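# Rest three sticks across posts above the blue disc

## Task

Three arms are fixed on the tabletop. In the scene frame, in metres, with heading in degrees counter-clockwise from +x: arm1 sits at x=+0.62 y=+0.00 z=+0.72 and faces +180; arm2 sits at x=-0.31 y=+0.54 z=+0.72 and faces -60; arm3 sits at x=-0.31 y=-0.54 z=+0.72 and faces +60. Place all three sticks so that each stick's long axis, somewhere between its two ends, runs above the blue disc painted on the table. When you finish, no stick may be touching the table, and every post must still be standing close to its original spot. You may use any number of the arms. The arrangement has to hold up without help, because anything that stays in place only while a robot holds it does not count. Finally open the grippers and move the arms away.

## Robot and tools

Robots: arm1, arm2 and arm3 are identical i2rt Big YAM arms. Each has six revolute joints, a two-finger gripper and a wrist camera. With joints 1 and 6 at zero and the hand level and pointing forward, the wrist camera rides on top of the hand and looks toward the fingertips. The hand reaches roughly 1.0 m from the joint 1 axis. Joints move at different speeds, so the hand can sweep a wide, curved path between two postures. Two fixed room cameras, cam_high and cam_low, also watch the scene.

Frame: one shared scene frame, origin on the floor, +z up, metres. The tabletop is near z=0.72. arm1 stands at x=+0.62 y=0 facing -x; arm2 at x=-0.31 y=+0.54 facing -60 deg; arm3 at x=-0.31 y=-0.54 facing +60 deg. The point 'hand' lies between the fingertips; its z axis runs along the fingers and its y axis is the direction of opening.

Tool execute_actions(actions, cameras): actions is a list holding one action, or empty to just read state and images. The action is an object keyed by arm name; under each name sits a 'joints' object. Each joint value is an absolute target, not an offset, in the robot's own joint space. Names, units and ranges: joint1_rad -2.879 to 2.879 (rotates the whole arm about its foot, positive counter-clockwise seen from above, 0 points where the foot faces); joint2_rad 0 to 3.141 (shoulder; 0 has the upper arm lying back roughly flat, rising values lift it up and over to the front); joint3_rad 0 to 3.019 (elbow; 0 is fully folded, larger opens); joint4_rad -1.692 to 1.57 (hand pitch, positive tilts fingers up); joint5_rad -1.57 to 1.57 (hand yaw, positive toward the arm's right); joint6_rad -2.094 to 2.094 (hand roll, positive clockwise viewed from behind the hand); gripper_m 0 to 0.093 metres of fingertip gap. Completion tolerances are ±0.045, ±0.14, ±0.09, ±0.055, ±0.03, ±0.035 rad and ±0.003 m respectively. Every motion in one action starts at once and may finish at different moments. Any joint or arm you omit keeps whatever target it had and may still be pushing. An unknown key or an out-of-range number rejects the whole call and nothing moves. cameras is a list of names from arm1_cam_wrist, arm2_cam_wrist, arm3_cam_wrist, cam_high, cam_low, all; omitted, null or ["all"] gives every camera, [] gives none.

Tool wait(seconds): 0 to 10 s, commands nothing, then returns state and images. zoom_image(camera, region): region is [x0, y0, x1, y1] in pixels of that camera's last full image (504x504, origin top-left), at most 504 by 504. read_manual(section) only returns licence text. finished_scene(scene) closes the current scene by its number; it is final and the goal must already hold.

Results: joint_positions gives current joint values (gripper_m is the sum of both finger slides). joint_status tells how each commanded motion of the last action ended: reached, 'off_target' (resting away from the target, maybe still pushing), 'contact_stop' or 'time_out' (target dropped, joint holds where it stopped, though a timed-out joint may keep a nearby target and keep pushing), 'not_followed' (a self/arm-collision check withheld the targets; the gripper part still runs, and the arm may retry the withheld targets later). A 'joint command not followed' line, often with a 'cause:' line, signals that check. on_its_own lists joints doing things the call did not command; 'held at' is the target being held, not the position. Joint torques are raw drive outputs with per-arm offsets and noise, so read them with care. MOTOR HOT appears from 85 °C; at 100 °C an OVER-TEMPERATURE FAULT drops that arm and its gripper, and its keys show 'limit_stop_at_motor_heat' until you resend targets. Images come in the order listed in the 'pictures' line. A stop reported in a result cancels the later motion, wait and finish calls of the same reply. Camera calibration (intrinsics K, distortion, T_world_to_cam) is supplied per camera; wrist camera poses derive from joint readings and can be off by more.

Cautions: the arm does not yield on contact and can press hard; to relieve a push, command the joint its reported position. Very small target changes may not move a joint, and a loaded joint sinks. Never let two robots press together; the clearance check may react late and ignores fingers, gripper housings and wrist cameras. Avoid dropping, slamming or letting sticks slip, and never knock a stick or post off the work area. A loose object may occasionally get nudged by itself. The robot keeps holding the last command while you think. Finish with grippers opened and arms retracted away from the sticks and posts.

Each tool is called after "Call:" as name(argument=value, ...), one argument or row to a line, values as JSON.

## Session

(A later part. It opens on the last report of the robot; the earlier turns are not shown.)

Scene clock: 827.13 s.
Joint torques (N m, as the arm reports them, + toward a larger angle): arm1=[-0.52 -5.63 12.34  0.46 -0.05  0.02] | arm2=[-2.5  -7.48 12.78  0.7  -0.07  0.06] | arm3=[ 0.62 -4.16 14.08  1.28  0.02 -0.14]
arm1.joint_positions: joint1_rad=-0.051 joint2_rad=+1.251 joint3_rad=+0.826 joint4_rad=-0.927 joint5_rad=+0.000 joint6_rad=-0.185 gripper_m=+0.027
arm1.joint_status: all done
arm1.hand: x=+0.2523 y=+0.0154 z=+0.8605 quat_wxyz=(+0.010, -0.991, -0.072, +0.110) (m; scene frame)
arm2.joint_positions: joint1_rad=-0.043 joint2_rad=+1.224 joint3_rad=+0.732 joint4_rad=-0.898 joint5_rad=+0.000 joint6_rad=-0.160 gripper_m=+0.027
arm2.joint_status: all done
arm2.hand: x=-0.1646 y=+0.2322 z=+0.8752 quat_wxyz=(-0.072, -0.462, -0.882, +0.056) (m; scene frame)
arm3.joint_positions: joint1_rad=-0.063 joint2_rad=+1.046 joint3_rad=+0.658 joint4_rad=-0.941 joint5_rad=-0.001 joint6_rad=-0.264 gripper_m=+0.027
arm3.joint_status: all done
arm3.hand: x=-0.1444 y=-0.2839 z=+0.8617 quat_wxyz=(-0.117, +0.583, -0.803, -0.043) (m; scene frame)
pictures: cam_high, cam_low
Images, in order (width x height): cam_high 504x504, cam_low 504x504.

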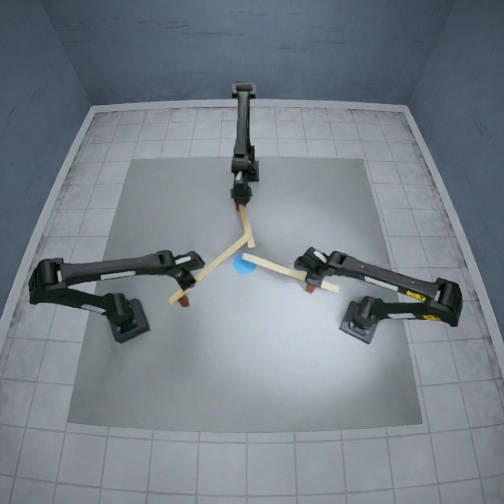

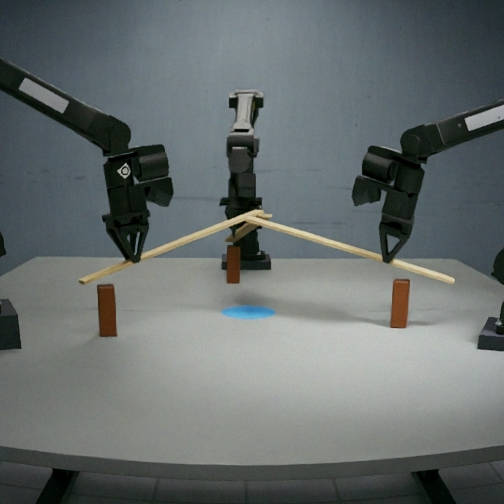

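Call:
execute_actions(
  actions=[
    {"arm2":{"joints":{"joint2_rad":1.29,"joint3_rad":0.81}},"arm3":{"joints":{"joint2_rad":1.13,"joint3_rad":0.77,"joint4_rad":-0.91}},"arm1":{"joints":{"joint2_rad":1.28,"joint3_rad":0.92}}},
  ],
  cameras=["cam_low","cam_high"],
)

Call:
zoom_image(
  camera="cam_high",
  region=[150,170,360,320],
)

Call:
zoom_image(
  camera="cam_low",
  region=[150,150,350,300],
)

Scene clock: 836.03 s.
Joint torques (N m, as the arm reports them, + toward a larger angle): arm1=[-0.57 -5.87 12.26  0.46 -0.05  0.02] | arm2=[-2.57 -7.02 12.45  0.67 -0.07  0.06] | arm3=[ 0.86 -6.06 13.57  1.11  0.02 -0.11]
arm1.joint_positions: joint1_rad=-0.051 joint2_rad=+1.279 joint3_rad=+0.857 joint4_rad=-0.927 joint5_rad=+0.000 joint6_rad=-0.185 gripper_m=+0.027
arm1.joint_status: all done
arm1.hand: x=+0.2403 y=+0.0159 z=+0.8630 quat_wxyz=(+0.010, -0.991, -0.072, +0.111) (m; scene frame)
arm2.joint_positions: joint1_rad=-0.043 joint2_rad=+1.282 joint3_rad=+0.764 joint4_rad=-0.898 joint5_rad=+0.000 joint6_rad=-0.159 gripper_m=+0.027
arm2.joint_status: all done
arm2.hand: x=-0.1600 y=+0.2224 z=+0.8684 quat_wxyz=(-0.062, -0.463, -0.883, +0.048) (m; scene frame)
arm3.joint_positions: joint1_rad=-0.063 joint2_rad=+1.128 joint3_rad=+0.724 joint4_rad=-0.928 joint5_rad=-0.001 joint6_rad=-0.264 gripper_m=+0.027
arm3.joint_status: all done
arm3.hand: x=-0.1298 y=-0.2614 z=+0.8655 quat_wxyz=(-0.116, +0.583, -0.803, -0.042) (m; scene frame)
pictures: cam_high, cam_low
Images, in order (width x height): cam_high 504x504, cam_low 504x504.

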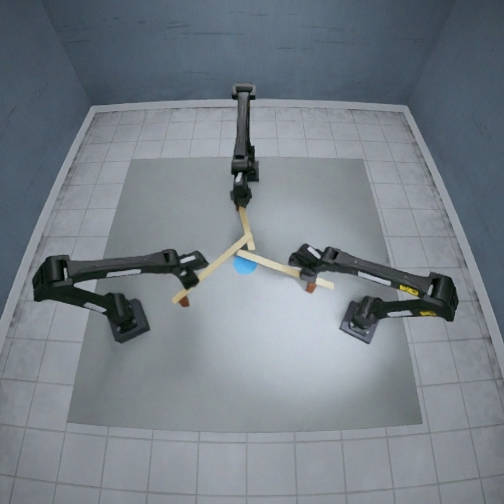

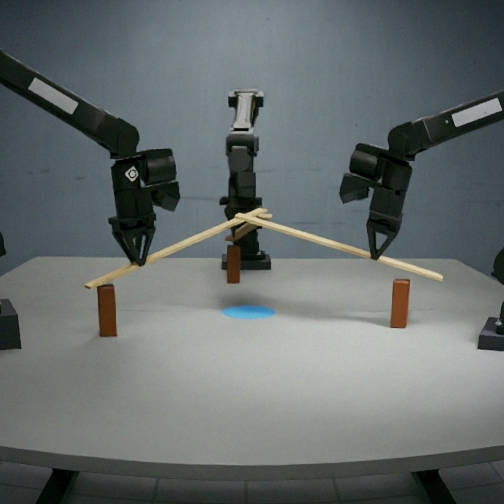

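Region (150, 170, 360, 320) of cam_high's 504x504 image, scaled by 2.400, with more detail than that image has; it fills the top 360 rows of this view, and the rest is white.

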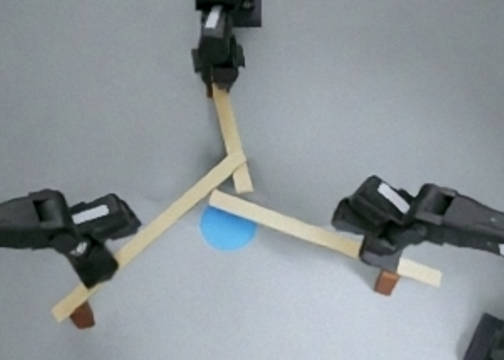

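Region (150, 150, 350, 300) of cam_low's 504x504 image, scaled by 2.520, with more detail than that image has; it fills the top 378 rows of this view, and the rest is white.

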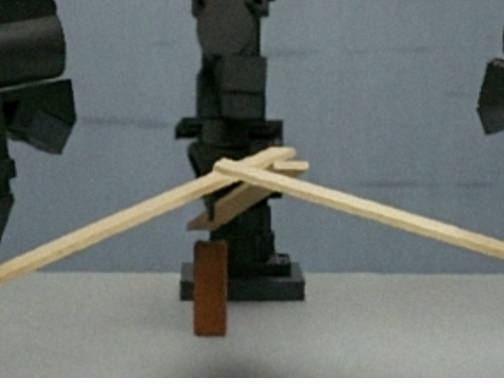

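Call:
execute_actions(
  actions=[
    {"arm1":{"joints":{"joint2_rad":1.33,"joint3_rad":0.97}},"arm3":{"joints":{"joint2_rad":1.17,"joint3_rad":0.76}}},
  ],
  cameras=["cam_low","cam_high","arm2_cam_wrist","arm3_cam_wrist"],
)

Call:
zoom_image(
  camera="cam_high",
  region=[150,170,360,320],
)

Scene clock: 849.70 s.
Joint torques (N m, as the arm reports them, + toward a larger angle): arm1=[-0.44 -6.98 12.35  0.5  -0.05  0.02] | arm2=[-2.45 -7.3  12.5   0.67 -0.08  0.06] | arm3=[-0.04 -5.09 12.19  1.23 -0.02 -0.1 ]
arm1.joint_positions: joint1_rad=-0.051 joint2_rad=+1.335 joint3_rad=+0.905 joint4_rad=-0.929 joint5_rad=+0.000 joint6_rad=-0.185 gripper_m=+0.027
arm1.joint_status: all done
arm1.hand: x=+0.2223 y=+0.0166 z=+0.8618 quat_wxyz=(+0.010, -0.992, -0.072, +0.107) (m; scene frame)
arm2.joint_positions: joint1_rad=-0.043 joint2_rad=+1.282 joint3_rad=+0.764 joint4_rad=-0.898 joint5_rad=+0.000 joint6_rad=-0.158 gripper_m=+0.027
arm2.joint_status: not commanded
arm2.hand: x=-0.1600 y=+0.2224 z=+0.8684 quat_wxyz=(-0.062, -0.463, -0.883, +0.048) (m; scene frame)
arm3.joint_positions: joint1_rad=-0.063 joint2_rad=+1.166 joint3_rad=+0.724 joint4_rad=-0.928 joint5_rad=-0.001 joint6_rad=-0.264 gripper_m=+0.027
arm3.joint_status: all done
arm3.hand: x=-0.1302 y=-0.2621 z=+0.8539 quat_wxyz=(-0.098, +0.584, -0.805, -0.036) (m; scene frame)
pictures: arm2_cam_wrist, arm3_cam_wrist, cam_high, cam_low
camera_calibration (this result's frames):
arm2_cam_wrist: T_world_to_cam=[[-0.827, -0.561252, 0.0326639, -0.0378589], [-0.490453, 0.74864, 0.446087, -0.624518], [-0.274821, 0.352894, -0.894393, 0.777963], [0, 0, 0, 1]] pos_world=[-0.123805, 0.171752, 0.975631]
arm3_cam_wrist: T_world_to_cam=[[0.951875, -0.30029, 0.061311, -0.00642143], [-0.297763, -0.858706, 0.417087, -0.619656], [-0.0725992, -0.415271, -0.906796, 0.779728], [0, 0, 0, 1]] pos_world=[-0.12179, -0.210232, 0.965898]
Images, in order (width x height): arm2_cam_wrist 504x504, arm3_cam_wrist 504x504, cam_high 504x504, cam_low 504x504.

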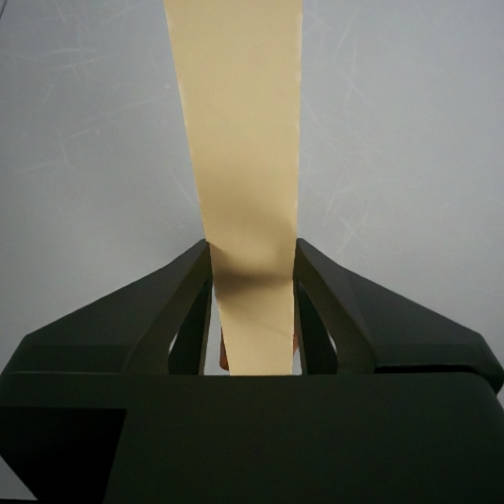

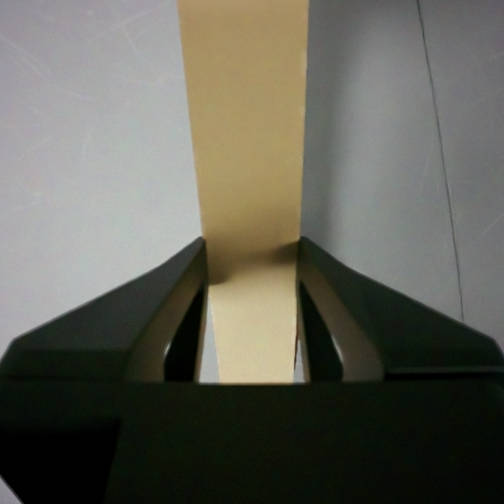

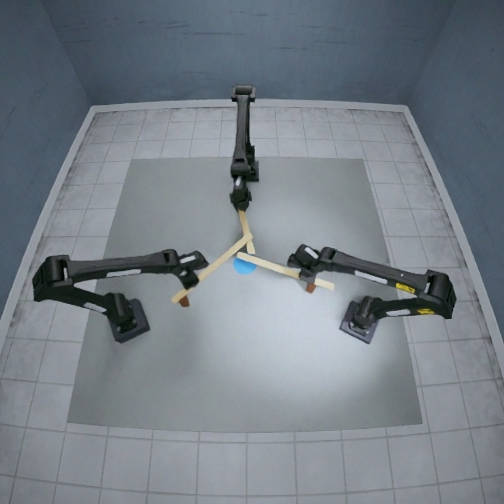

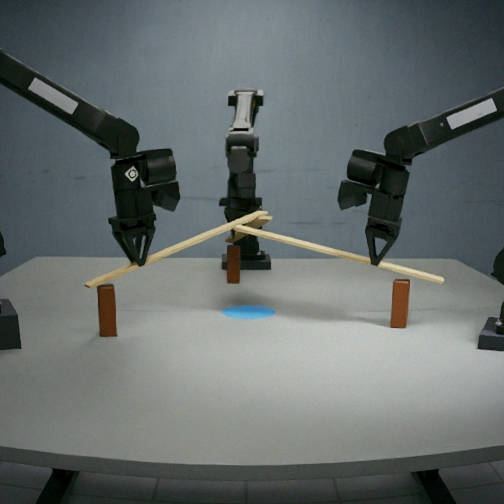

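Region (150, 170, 360, 320) of cam_high's 504x504 image, scaled by 2.400, with more detail than that image has; it fills the top 360 rows of this view, and the rest is white.

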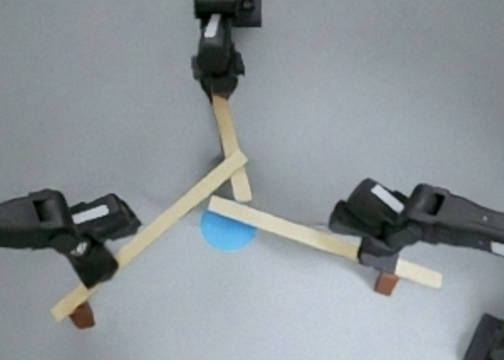

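Call:
zoom_image(
  camera="cam_high",
  region=[220,215,280,275],
)

Call:
zoom_image(
  camera="cam_low",
  region=[200,180,310,260],
)

Region (220, 215, 280, 275) of cam_high's 504x504 image, scaled by 8.400, with more detail than that image has.

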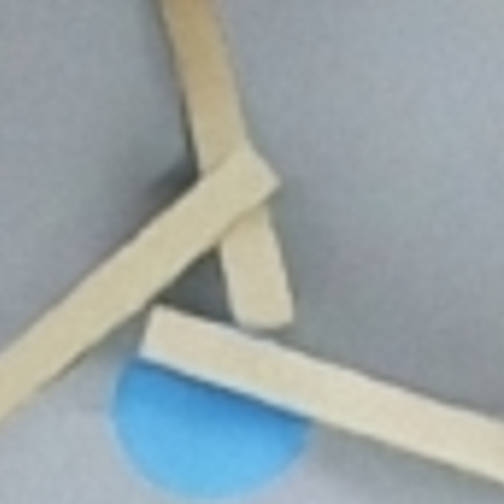

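Region (200, 180, 310, 260) of cam_low's 504x504 image, scaled by 4.582, with more detail than that image has; it fills the top 367 rows of this view, and the rest is white.

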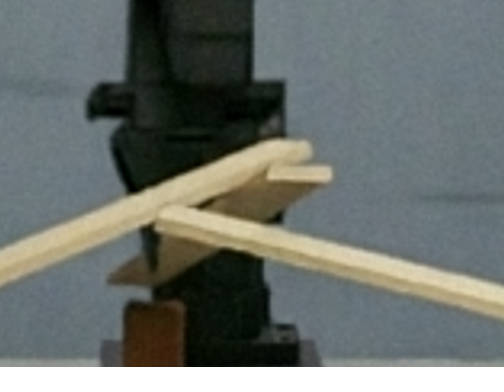

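Call:
execute_actions(
  actions=[
    {"arm1":{"joints":{"joint2_rad":1.35,"joint3_rad":1.0,"joint4_rad":-0.88}},"arm3":{"joints":{"joint2_rad":1.19,"joint3_rad":0.82,"joint4_rad":-0.93}},"arm2":{"joints":{"joint2_rad":1.32}}},
  ],
  cameras=["cam_low","cam_high"],
)

Call:
zoom_image(
  camera="cam_high",
  region=[200,200,290,290],
)

Call:
zoom_image(
  camera="cam_low",
  region=[200,180,310,260],
)

Scene clock: 866.77 s.
Joint torques (N m, as the arm reports them, + toward a larger angle): arm1=[-0.56 -7.14 13.02  1.52 -0.06  0.03] | arm2=[-2.48 -6.53 12.14  0.63 -0.08  0.06] | arm3=[ 0.76 -4.85 13.59  0.15 -0.01 -0.15]
arm1.joint_positions: joint1_rad=-0.049 joint2_rad=+1.354 joint3_rad=+0.927 joint4_rad=-0.905 joint5_rad=+0.000 joint6_rad=-0.185 gripper_m=+0.027
arm1.joint_status: all done
arm1.hand: x=+0.2082 y=+0.0163 z=+0.8647 quat_wxyz=(+0.011, -0.990, -0.073, +0.120) (m; scene frame)
arm2.joint_positions: joint1_rad=-0.043 joint2_rad=+1.300 joint3_rad=+0.766 joint4_rad=-0.898 joint5_rad=+0.000 joint6_rad=-0.158 gripper_m=+0.027
arm2.joint_status: all done
arm2.hand: x=-0.1599 y=+0.2221 z=+0.8637 quat_wxyz=(-0.056, -0.464, -0.883, +0.044) (m; scene frame)
arm3.joint_positions: joint1_rad=-0.063 joint2_rad=+1.184 joint3_rad=+0.770 joint4_rad=-0.928 joint5_rad=-0.001 joint6_rad=-0.264 gripper_m=+0.027
arm3.joint_status: all done
arm3.hand: x=-0.1203 y=-0.2469 z=+0.8672 quat_wxyz=(-0.112, +0.583, -0.804, -0.041) (m; scene frame)
pictures: cam_high, cam_low
Images, in order (width x height): cam_high 504x504, cam_low 504x504.

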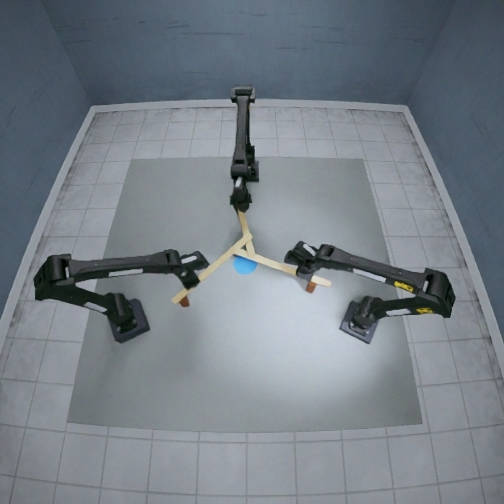

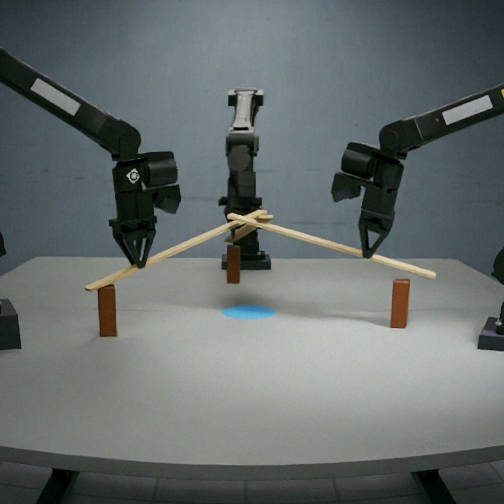

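Region (200, 200, 290, 290) of cam_high's 504x504 image, scaled by 5.600, with more detail than that image has.

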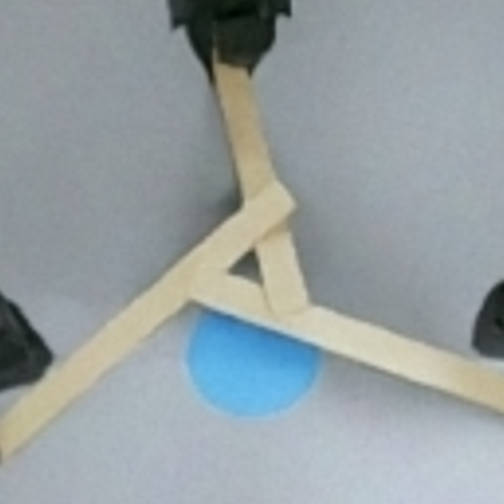

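Region (200, 180, 310, 260) of cam_low's 504x504 image, scaled by 4.582, with more detail than that image has; it fills the top 367 rows of this view, and the rest is white.

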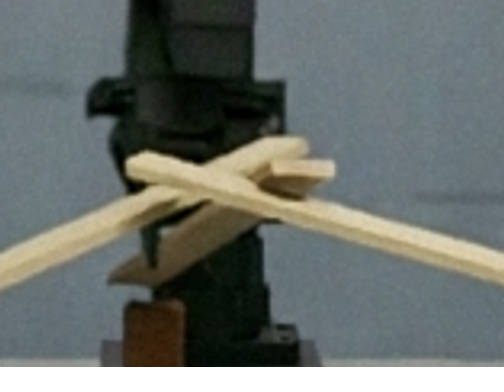

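Call:
execute_actions(
  actions=[
    {"arm1":{"joints":{"joint2_rad":1.42,"joint3_rad":1.02,"joint4_rad":-0.93}},"arm3":{"joints":{"joint2_rad":1.27,"joint3_rad":0.86,"joint4_rad":-0.94}},"arm2":{"joints":{"joint2_rad":1.36,"joint4_rad":-0.91}}},
  ],
  cameras=["cam_low","cam_high"],
)

Call:
zoom_image(
  camera="cam_high",
  region=[150,170,360,320],
)

Call:
zoom_image(
  camera="cam_low",
  region=[60,180,460,340],
)

Scene clock: 885.57 s.
Joint torques (N m, as the arm reports them, + toward a larger angle): arm1=[-0.85 -8.13 12.47  0.41 -0.04  0.02] | arm2=[-2.51 -7.06 11.18  0.45 -0.08  0.05] | arm3=[ 1.18 -7.01 13.63  0.24  0.02 -0.11]
arm1.joint_positions: joint1_rad=-0.047 joint2_rad=+1.428 joint3_rad=+0.950 joint4_rad=-0.928 joint5_rad=+0.000 joint6_rad=-0.185 gripper_m=+0.027
arm1.joint_status: all done
arm1.hand: x=+0.2058 y=+0.0153 z=+0.8437 quat_wxyz=(+0.007, -0.994, -0.075, +0.084) (m; scene frame)
arm2.joint_positions: joint1_rad=-0.043 joint2_rad=+1.340 joint3_rad=+0.775 joint4_rad=-0.905 joint5_rad=+0.000 joint6_rad=-0.158 gripper_m=+0.027
arm2.joint_status: all done
arm2.hand: x=-0.1601 y=+0.2226 z=+0.8531 quat_wxyz=(-0.040, -0.464, -0.884, +0.032) (m; scene frame)
arm3.joint_positions: joint1_rad=-0.063 joint2_rad=+1.275 joint3_rad=+0.808 joint4_rad=-0.930 joint5_rad=-0.001 joint6_rad=-0.269 gripper_m=+0.027
arm3.joint_status: all done
arm3.hand: x=-0.1134 y=-0.2365 z=+0.8514 quat_wxyz=(-0.085, +0.587, -0.805, -0.030) (m; scene frame)
pictures: cam_high, cam_low
Images, in order (width x height): cam_high 504x504, cam_low 504x504.

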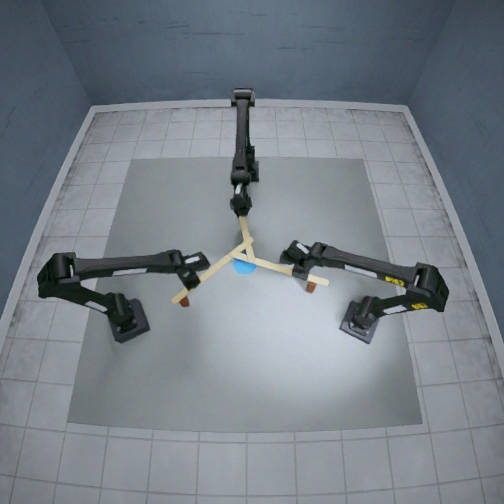

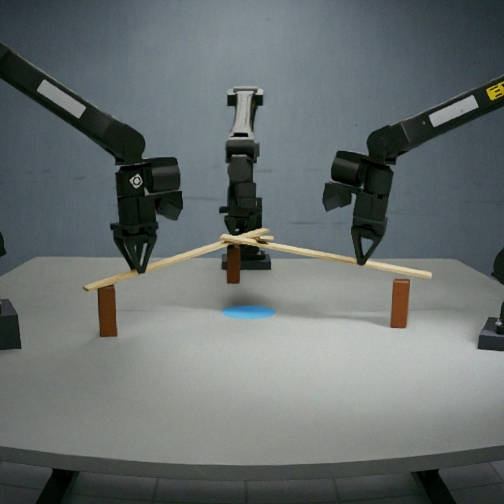

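Region (150, 170, 360, 320) of cam_high's 504x504 image, scaled by 2.400, with more detail than that image has; it fills the top 360 rows of this view, and the rest is white.

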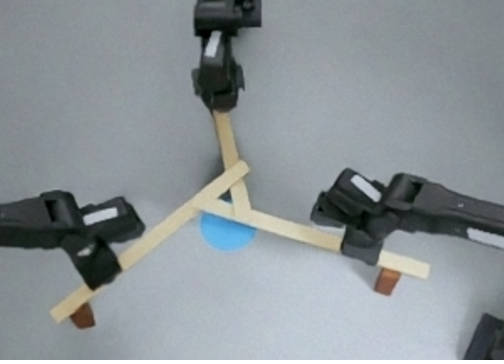

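Region (60, 180, 460, 340) of cam_low's 504x504 image, scaled by 1.260, with more detail than that image has; it fills the top 202 rows of this view, and the rest is white.

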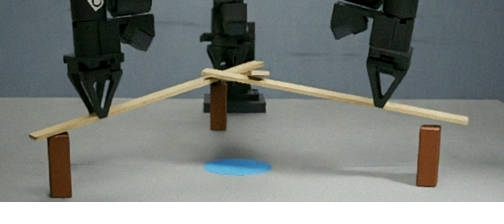

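Call:
execute_actions(
  actions=[
    {"arm3":{"joints":{"joint2_rad":1.31,"joint4_rad":-0.93}},"arm2":{"joints":{"joint2_rad":1.39,"joint4_rad":-0.93}}},
  ],
  cameras=["cam_low","cam_high","arm2_cam_wrist","arm3_cam_wrist","arm1_cam_wrist"],
)

Call:
zoom_image(
  camera="cam_high",
  region=[280,250,350,310],
)

Call:
zoom_image(
  camera="cam_high",
  region=[155,260,225,320],
)

Scene clock: 898.17 s.
Joint torques (N m, as the arm reports them, + toward a larger angle): arm1=[-0.85 -8.08 12.44  0.51 -0.04  0.02] | arm2=[-2.45 -5.82 10.3   0.26 -0.07  0.04] | arm3=[ 0.51 -6.2  13.76  0.38  0.01 -0.09]
arm1.joint_positions: joint1_rad=-0.047 joint2_rad=+1.428 joint3_rad=+0.950 joint4_rad=-0.931 joint5_rad=+0.000 joint6_rad=-0.185 gripper_m=+0.027
arm1.joint_status: not commanded
arm1.hand: x=+0.2066 y=+0.0153 z=+0.8436 quat_wxyz=(+0.007, -0.994, -0.075, +0.082) (m; scene frame)
arm2.joint_positions: joint1_rad=-0.043 joint2_rad=+1.353 joint3_rad=+0.785 joint4_rad=-0.920 joint5_rad=+0.000 joint6_rad=-0.158 gripper_m=+0.027
arm2.joint_status: all done
arm2.hand: x=-0.1601 y=+0.2226 z=+0.8521 quat_wxyz=(-0.033, -0.465, -0.885, +0.027) (m; scene frame)
arm3.joint_positions: joint1_rad=-0.063 joint2_rad=+1.304 joint3_rad=+0.808 joint4_rad=-0.930 joint5_rad=-0.001 joint6_rad=-0.269 gripper_m=+0.027
arm3.joint_status: all done
arm3.hand: x=-0.1139 y=-0.2373 z=+0.8419 quat_wxyz=(-0.072, +0.588, -0.806, -0.025) (m; scene frame)
pictures: arm1_cam_wrist, arm2_cam_wrist, arm3_cam_wrist, cam_high, cam_low
camera_calibration (this result's frames):
arm1_cam_wrist: T_world_to_cam=[[-0.144395, 0.989229, 0.0240064, -0.00254175], [0.886555, 0.118556, 0.447173, -0.562543], [0.439511, 0.0858525, -0.894125, 0.784373], [0, 0, 0, 1]] pos_world=[0.153618, 0.00186668, 0.952943]
arm2_cam_wrist: T_world_to_cam=[[-0.826698, -0.562231, 0.0216213, -0.0276594], [-0.474759, 0.717671, 0.509463, -0.662039], [-0.301953, 0.410907, -0.860221, 0.716834], [0, 0, 0, 1]] pos_world=[-0.120725, 0.165024, 0.954518]
arm3_cam_wrist: T_world_to_cam=[[0.954876, -0.293296, 0.0467988, 0.000476359], [-0.280576, -0.839107, 0.466023, -0.623081], [-0.0974132, -0.458124, -0.883534, 0.747681], [0, 0, 0, 1]] pos_world=[-0.102443, -0.18016, 0.950949]
Images, in order (width x height): arm1_cam_wrist 504x504, arm2_cam_wrist 504x504, arm3_cam_wrist 504x504, cam_high 504x504, cam_low 504x504.

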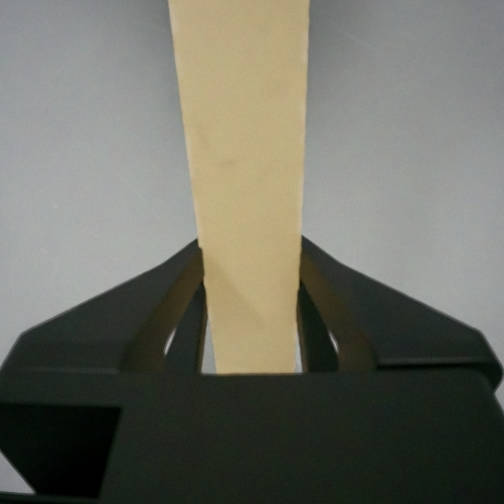

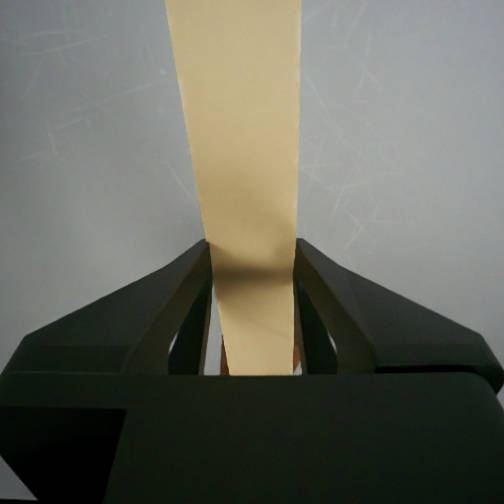

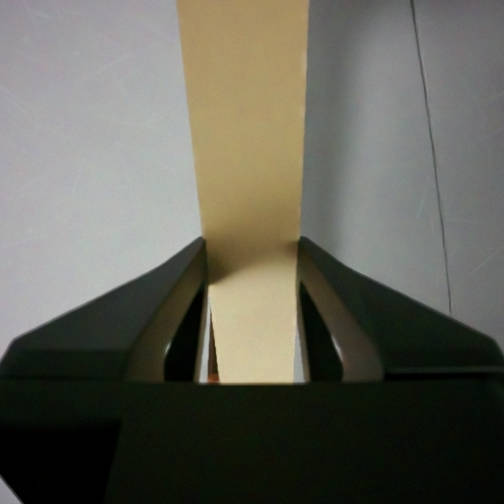

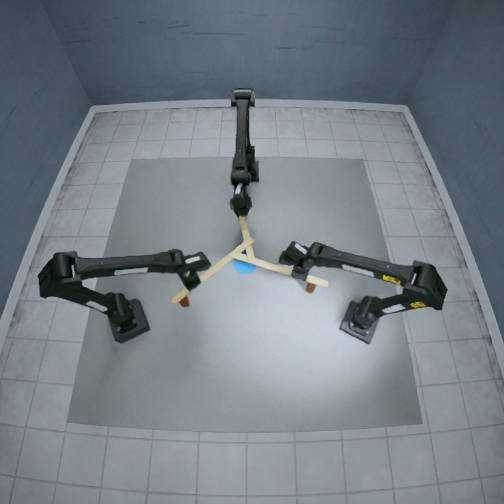

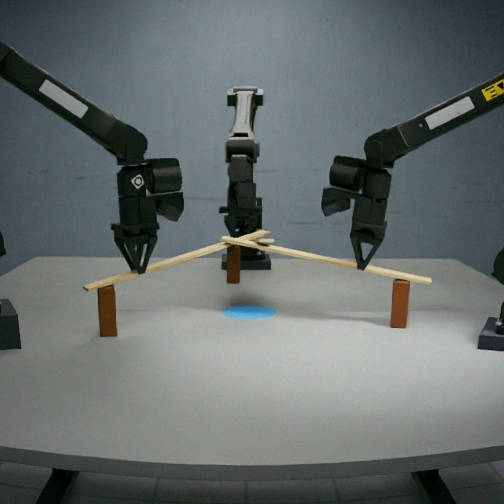

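Region (280, 250, 350, 310) of cam_high's 504x504 image, scaled by 7.200, with more detail than that image has; it fills the top 432 rows of this view, and the rest is white.

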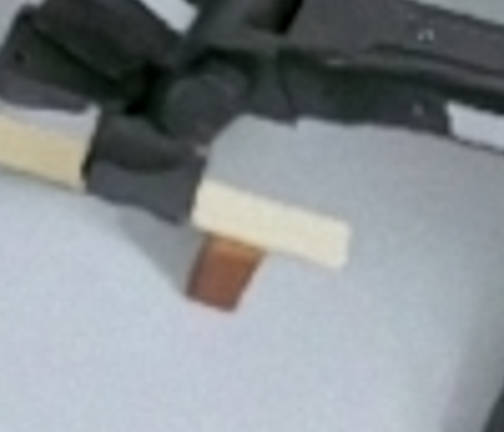

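Region (155, 260, 225, 320) of cam_high's 504x504 image, scaled by 7.200, with more detail than that image has; it fills the top 432 rows of this view, and the rest is white.

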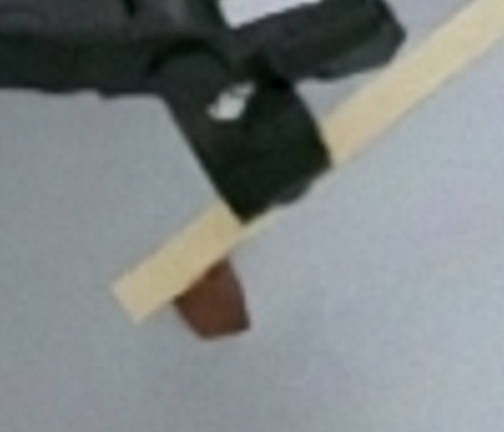

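Call:
execute_actions(
  actions=[
    {"arm3":{"joints":{"joint1_rad":-0.045,"joint6_rad":-0.215}}},
  ],
  cameras=["cam_high","arm3_cam_wrist"],
)

Call:
zoom_image(
  camera="cam_high",
  region=[200,200,340,310],
)

Scene clock: 907.23 s.
Joint torques (N m, as the arm reports them, + toward a larger angle): arm1=[-0.8  -8.06 12.44  0.56 -0.05  0.02] | arm2=[-2.45 -5.79 10.29  0.26 -0.07  0.05] | arm3=[ 1.68 -6.95 13.63  0.33 -0.04  0.26]
arm1.joint_positions: joint1_rad=-0.047 joint2_rad=+1.428 joint3_rad=+0.950 joint4_rad=-0.932 joint5_rad=+0.000 joint6_rad=-0.185 gripper_m=+0.027
arm1.joint_status: not commanded
arm1.hand: x=+0.2068 y=+0.0153 z=+0.8436 quat_wxyz=(+0.006, -0.994, -0.075, +0.082) (m; scene frame)
arm2.joint_positions: joint1_rad=-0.043 joint2_rad=+1.353 joint3_rad=+0.785 joint4_rad=-0.920 joint5_rad=+0.000 joint6_rad=-0.158 gripper_m=+0.027
arm2.joint_status: not commanded
arm2.hand: x=-0.1601 y=+0.2226 z=+0.8521 quat_wxyz=(-0.033, -0.465, -0.885, +0.027) (m; scene frame)
arm3.joint_positions: joint1_rad=-0.053 joint2_rad=+1.304 joint3_rad=+0.808 joint4_rad=-0.930 joint5_rad=-0.001 joint6_rad=-0.238 gripper_m=+0.027
arm3.joint_status: all done
arm3.hand: x=-0.1166 y=-0.2355 z=+0.8419 quat_wxyz=(-0.072, +0.579, -0.812, -0.027) (m; scene frame)
pictures: arm3_cam_wrist, cam_high
camera_calibration (this result's frames):
arm3_cam_wrist: T_world_to_cam=[[0.948557, -0.313762, 0.0423473, 0.00182265], [-0.296672, -0.834135, 0.464978, -0.622172], [-0.110569, -0.453621, -0.884309, 0.748399], [0, 0, 0, 1]] pos_world=[-0.10356, -0.178914, 0.951035]
Images, in order (width x height): arm3_cam_wrist 504x504, cam_high 504x504.

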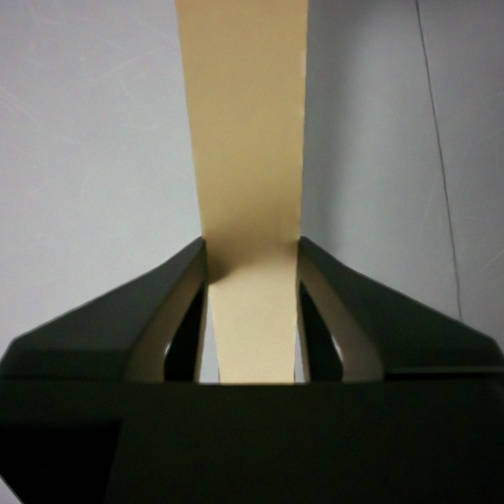

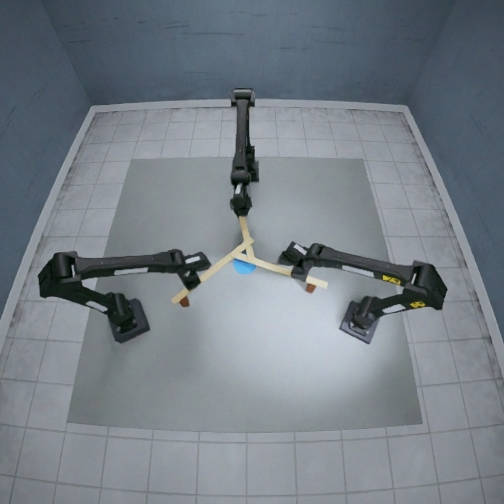

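Region (200, 200, 340, 310) of cam_high's 504x504 image, scaled by 3.600, with more detail than that image has; it fills the top 396 rows of this view, and the rest is white.

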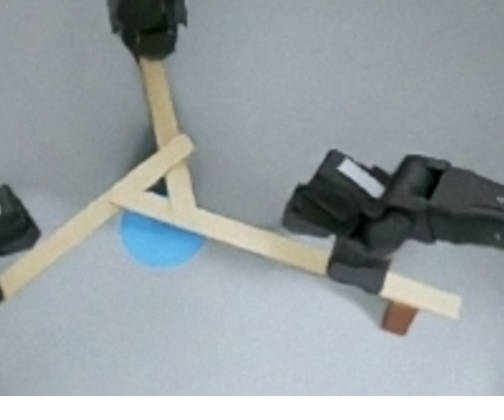

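Call:
execute_actions(
  actions=[
    {"arm1":{"joints":{"gripper_m":0.034}},"arm2":{"joints":{"gripper_m":0.034}},"arm3":{"joints":{"gripper_m":0.034}}},
  ],
  cameras=["cam_low","cam_high"],
)

Call:
zoom_image(
  camera="cam_high",
  region=[150,170,360,320],
)

Scene clock: 912.50 s.
Joint torques (N m, as the arm reports them, + toward a larger angle): arm1=[-0.75 -8.05 11.7   0.58 -0.04  0.02] | arm2=[-2.72 -7.82 10.08  0.21 -0.08  0.05] | arm3=[ 1.14 -6.11 13.39  0.45  0.01  0.1 ]
arm1.joint_positions: joint1_rad=-0.047 joint2_rad=+1.428 joint3_rad=+0.962 joint4_rad=-0.932 joint5_rad=+0.000 joint6_rad=-0.185 gripper_m=+0.034
arm1.joint_status: all done
arm1.hand: x=+0.2019 y=+0.0154 z=+0.8481 quat_wxyz=(+0.007, -0.993, -0.075, +0.088) (m; scene frame)
arm2.joint_positions: joint1_rad=-0.043 joint2_rad=+1.379 joint3_rad=+0.785 joint4_rad=-0.921 joint5_rad=+0.000 joint6_rad=-0.158 gripper_m=+0.034
arm2.joint_status: all done
arm2.hand: x=-0.1609 y=+0.2242 z=+0.8438 quat_wxyz=(-0.023, -0.465, -0.885, +0.019) (m; scene frame)
arm3.joint_positions: joint1_rad=-0.053 joint2_rad=+1.304 joint3_rad=+0.808 joint4_rad=-0.930 joint5_rad=-0.001 joint6_rad=-0.227 gripper_m=+0.034
arm3.joint_status: all done
arm3.hand: x=-0.1166 y=-0.2355 z=+0.8419 quat_wxyz=(-0.071, +0.574, -0.815, -0.027) (m; scene frame)
pictures: cam_high, cam_low
Images, in order (width x height): cam_high 504x504, cam_low 504x504.

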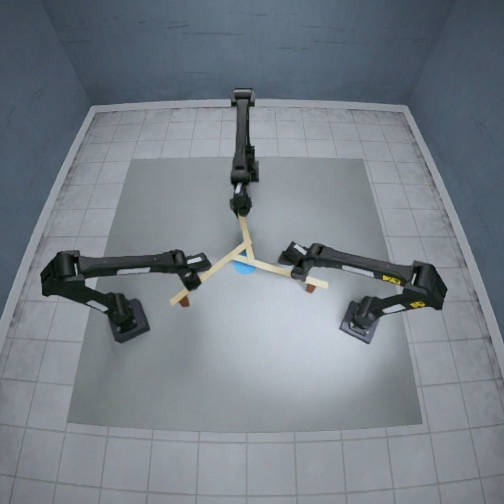

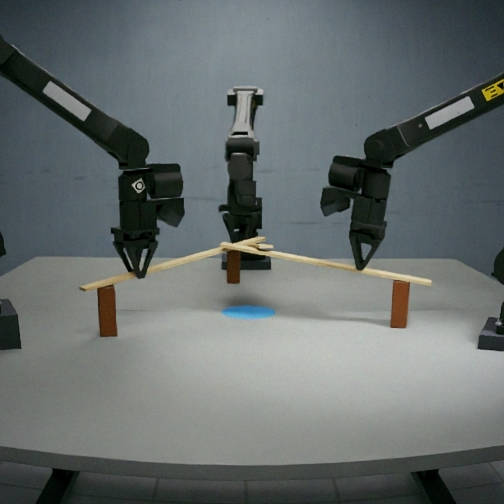

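Region (150, 170, 360, 320) of cam_high's 504x504 image, scaled by 2.400, with more detail than that image has; it fills the top 360 rows of this view, and the rest is white.

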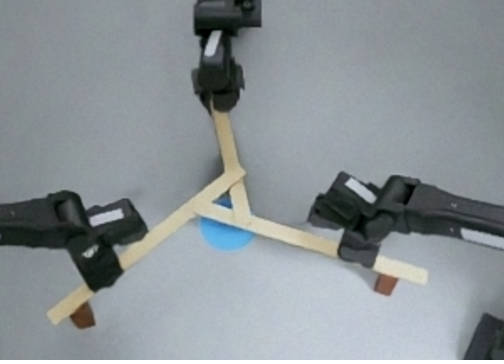

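Call:
execute_actions(
  actions=[
    {"arm1":{"joints":{"gripper_m":0.06}},"arm2":{"joints":{"gripper_m":0.06}},"arm3":{"joints":{"gripper_m":0.06}}},
  ],
  cameras=["cam_low"],
)

Call:
execute_actions(
  actions=[
    {"arm1":{"joints":{"joint2_rad":1.15}},"arm2":{"joints":{"joint2_rad":1.1}},"arm3":{"joints":{"joint2_rad":1.03}}},
  ],
  cameras=["cam_low","cam_high"],
)

Scene clock: 917.57 s.
Joint torques (N m, as the arm reports them, + toward a larger angle): arm1=[-0.72 -8.1  11.67  0.56 -0.04  0.02] | arm2=[-2.47 -7.87 10.1   0.22 -0.07  0.04] | arm3=[-0.06 -7.15 13.44  0.72  0.    0.12]
arm1.joint_positions: joint1_rad=-0.047 joint2_rad=+1.428 joint3_rad=+0.962 joint4_rad=-0.932 joint5_rad=+0.000 joint6_rad=-0.185 gripper_m=+0.060
arm1.joint_status: all done
arm1.hand: x=+0.2019 y=+0.0154 z=+0.8481 quat_wxyz=(+0.007, -0.993, -0.075, +0.088) (m; scene frame)
arm2.joint_positions: joint1_rad=-0.043 joint2_rad=+1.379 joint3_rad=+0.785 joint4_rad=-0.921 joint5_rad=+0.000 joint6_rad=-0.157 gripper_m=+0.060
arm2.joint_status: all done
arm2.hand: x=-0.1609 y=+0.2242 z=+0.8438 quat_wxyz=(-0.023, -0.465, -0.885, +0.019) (m; scene frame)
arm3.joint_positions: joint1_rad=-0.053 joint2_rad=+1.304 joint3_rad=+0.808 joint4_rad=-0.930 joint5_rad=-0.001 joint6_rad=-0.226 gripper_m=+0.060
arm3.joint_status: all done
arm3.hand: x=-0.1166 y=-0.2355 z=+0.8419 quat_wxyz=(-0.071, +0.574, -0.815, -0.027) (m; scene frame)
pictures: cam_low
Images, in order (width x height): cam_low 504x504.

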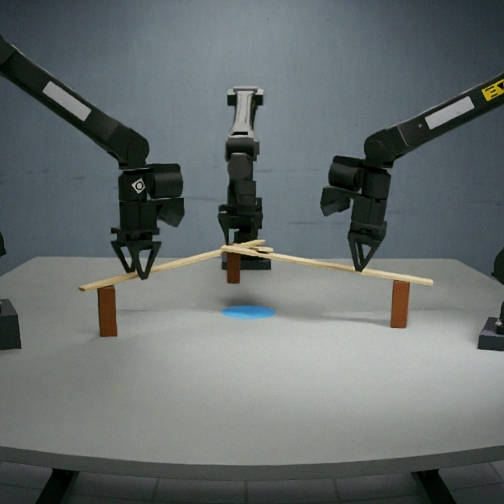

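Scene clock: 918.80 s.
Joint torques (N m, as the arm reports them, + toward a larger angle): arm1=[-0.8  -4.97 11.99  0.99 -0.04  0.03] | arm2=[-2.5  -5.05 11.86  0.8  -0.07  0.05] | arm3=[ 0.73 -3.18 14.    0.92 -0.02  0.13]
arm1.joint_positions: joint1_rad=-0.047 joint2_rad=+1.146 joint3_rad=+0.973 joint4_rad=-0.932 joint5_rad=+0.000 joint6_rad=-0.185 gripper_m=+0.060
arm1.joint_status: all done
arm1.hand: x=+0.2066 y=+0.0159 z=+0.9649 quat_wxyz=(+0.023, -0.970, -0.072, +0.231) (m; scene frame)
arm2.joint_positions: joint1_rad=-0.043 joint2_rad=+1.086 joint3_rad=+0.785 joint4_rad=-0.921 joint5_rad=+0.000 joint6_rad=-0.157 gripper_m=+0.060
arm2.joint_status: all done
arm2.hand: x=-0.1575 y=+0.2177 z=+0.9405 quat_wxyz=(-0.139, -0.458, -0.872, +0.106) (m; scene frame)
arm3.joint_positions: joint1_rad=-0.053 joint2_rad=+1.018 joint3_rad=+0.819 joint4_rad=-0.930 joint5_rad=-0.001 joint6_rad=-0.226 gripper_m=+0.060
arm3.joint_status: all done
arm3.hand: x=-0.1167 y=-0.2348 z=+0.9438 quat_wxyz=(-0.207, +0.561, -0.797, -0.083) (m; scene frame)
pictures: cam_high, cam_low
Images, in order (width x height): cam_high 504x504, cam_low 504x504.

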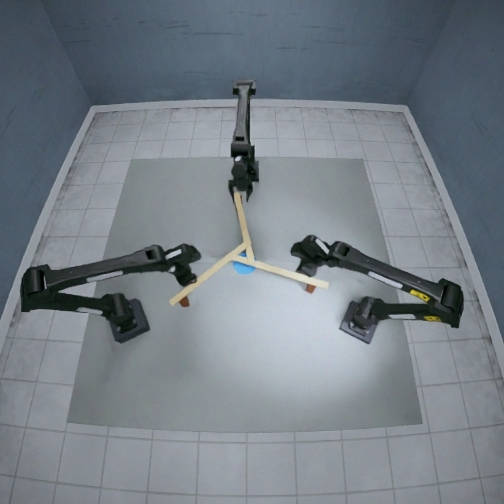

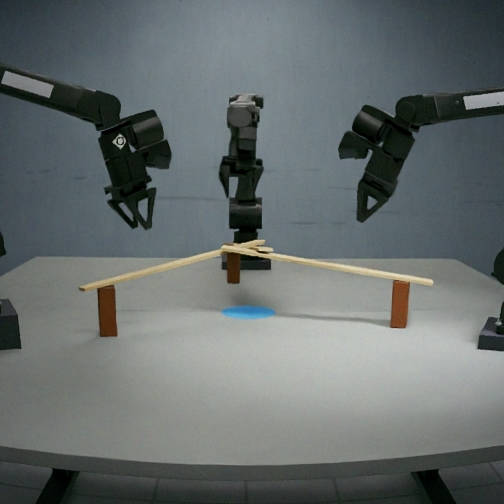

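It stands.

Call:
execute_actions(
  actions=[
    {"arm1":{"joints":{"joint2_rad":0.6,"joint3_rad":0.6}},"arm2":{"joints":{"joint2_rad":0.6,"joint3_rad":0.6}},"arm3":{"joints":{"joint2_rad":0.5,"joint3_rad":0.6}}},
  ],
  cameras=["cam_high"],
)

Call:
zoom_image(
  camera="cam_high",
  region=[150,170,360,320],
)

Scene clock: 924.00 s.
Joint torques (N m, as the arm reports them, + toward a larger angle): arm1=[-0.84  0.66  8.73  1.2  -0.04  0.03] | arm2=[-2.49 -0.49 10.98  1.41 -0.08  0.05] | arm3=[ 1.    0.33 11.28  1.17 -0.01  0.11]
arm1.joint_positions: joint1_rad=-0.047 joint2_rad=+0.598 joint3_rad=+0.603 joint4_rad=-0.932 joint5_rad=+0.000 joint6_rad=-0.185 gripper_m=+0.060
arm1.joint_status: all done
arm1.hand: x=+0.3443 y=+0.0111 z=+0.9514 quat_wxyz=(+0.032, -0.945, -0.070, +0.316) (m; scene frame)
arm2.joint_positions: joint1_rad=-0.043 joint2_rad=+0.596 joint3_rad=+0.593 joint4_rad=-0.926 joint5_rad=+0.000 joint6_rad=-0.157 gripper_m=+0.060
arm2.joint_status: all done
arm2.hand: x=-0.1912 y=+0.2887 z=+0.9889 quat_wxyz=(-0.253, -0.441, -0.840, +0.191) (m; scene frame)
arm3.joint_positions: joint1_rad=-0.053 joint2_rad=+0.497 joint3_rad=+0.595 joint4_rad=-0.930 joint5_rad=-0.001 joint6_rad=-0.226 gripper_m=+0.060
arm3.joint_status: all done
arm3.hand: x=-0.1673 y=-0.3135 z=+0.9786 quat_wxyz=(-0.338, +0.536, -0.761, -0.136) (m; scene frame)
pictures: cam_high
Images, in order (width x height): cam_high 504x504.

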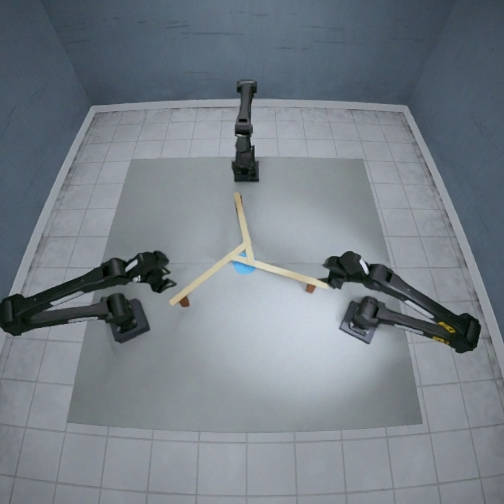

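Region (150, 170, 360, 320) of cam_high's 504x504 image, scaled by 2.400, with more detail than that image has; it fills the top 360 rows of this view, and the rest is white.

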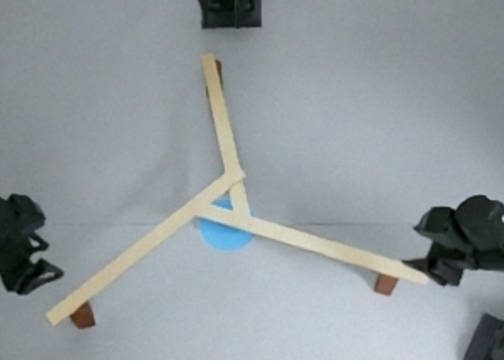

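Call:
finished_scene(
  scene=2,
)

The scene is finished: the task was done.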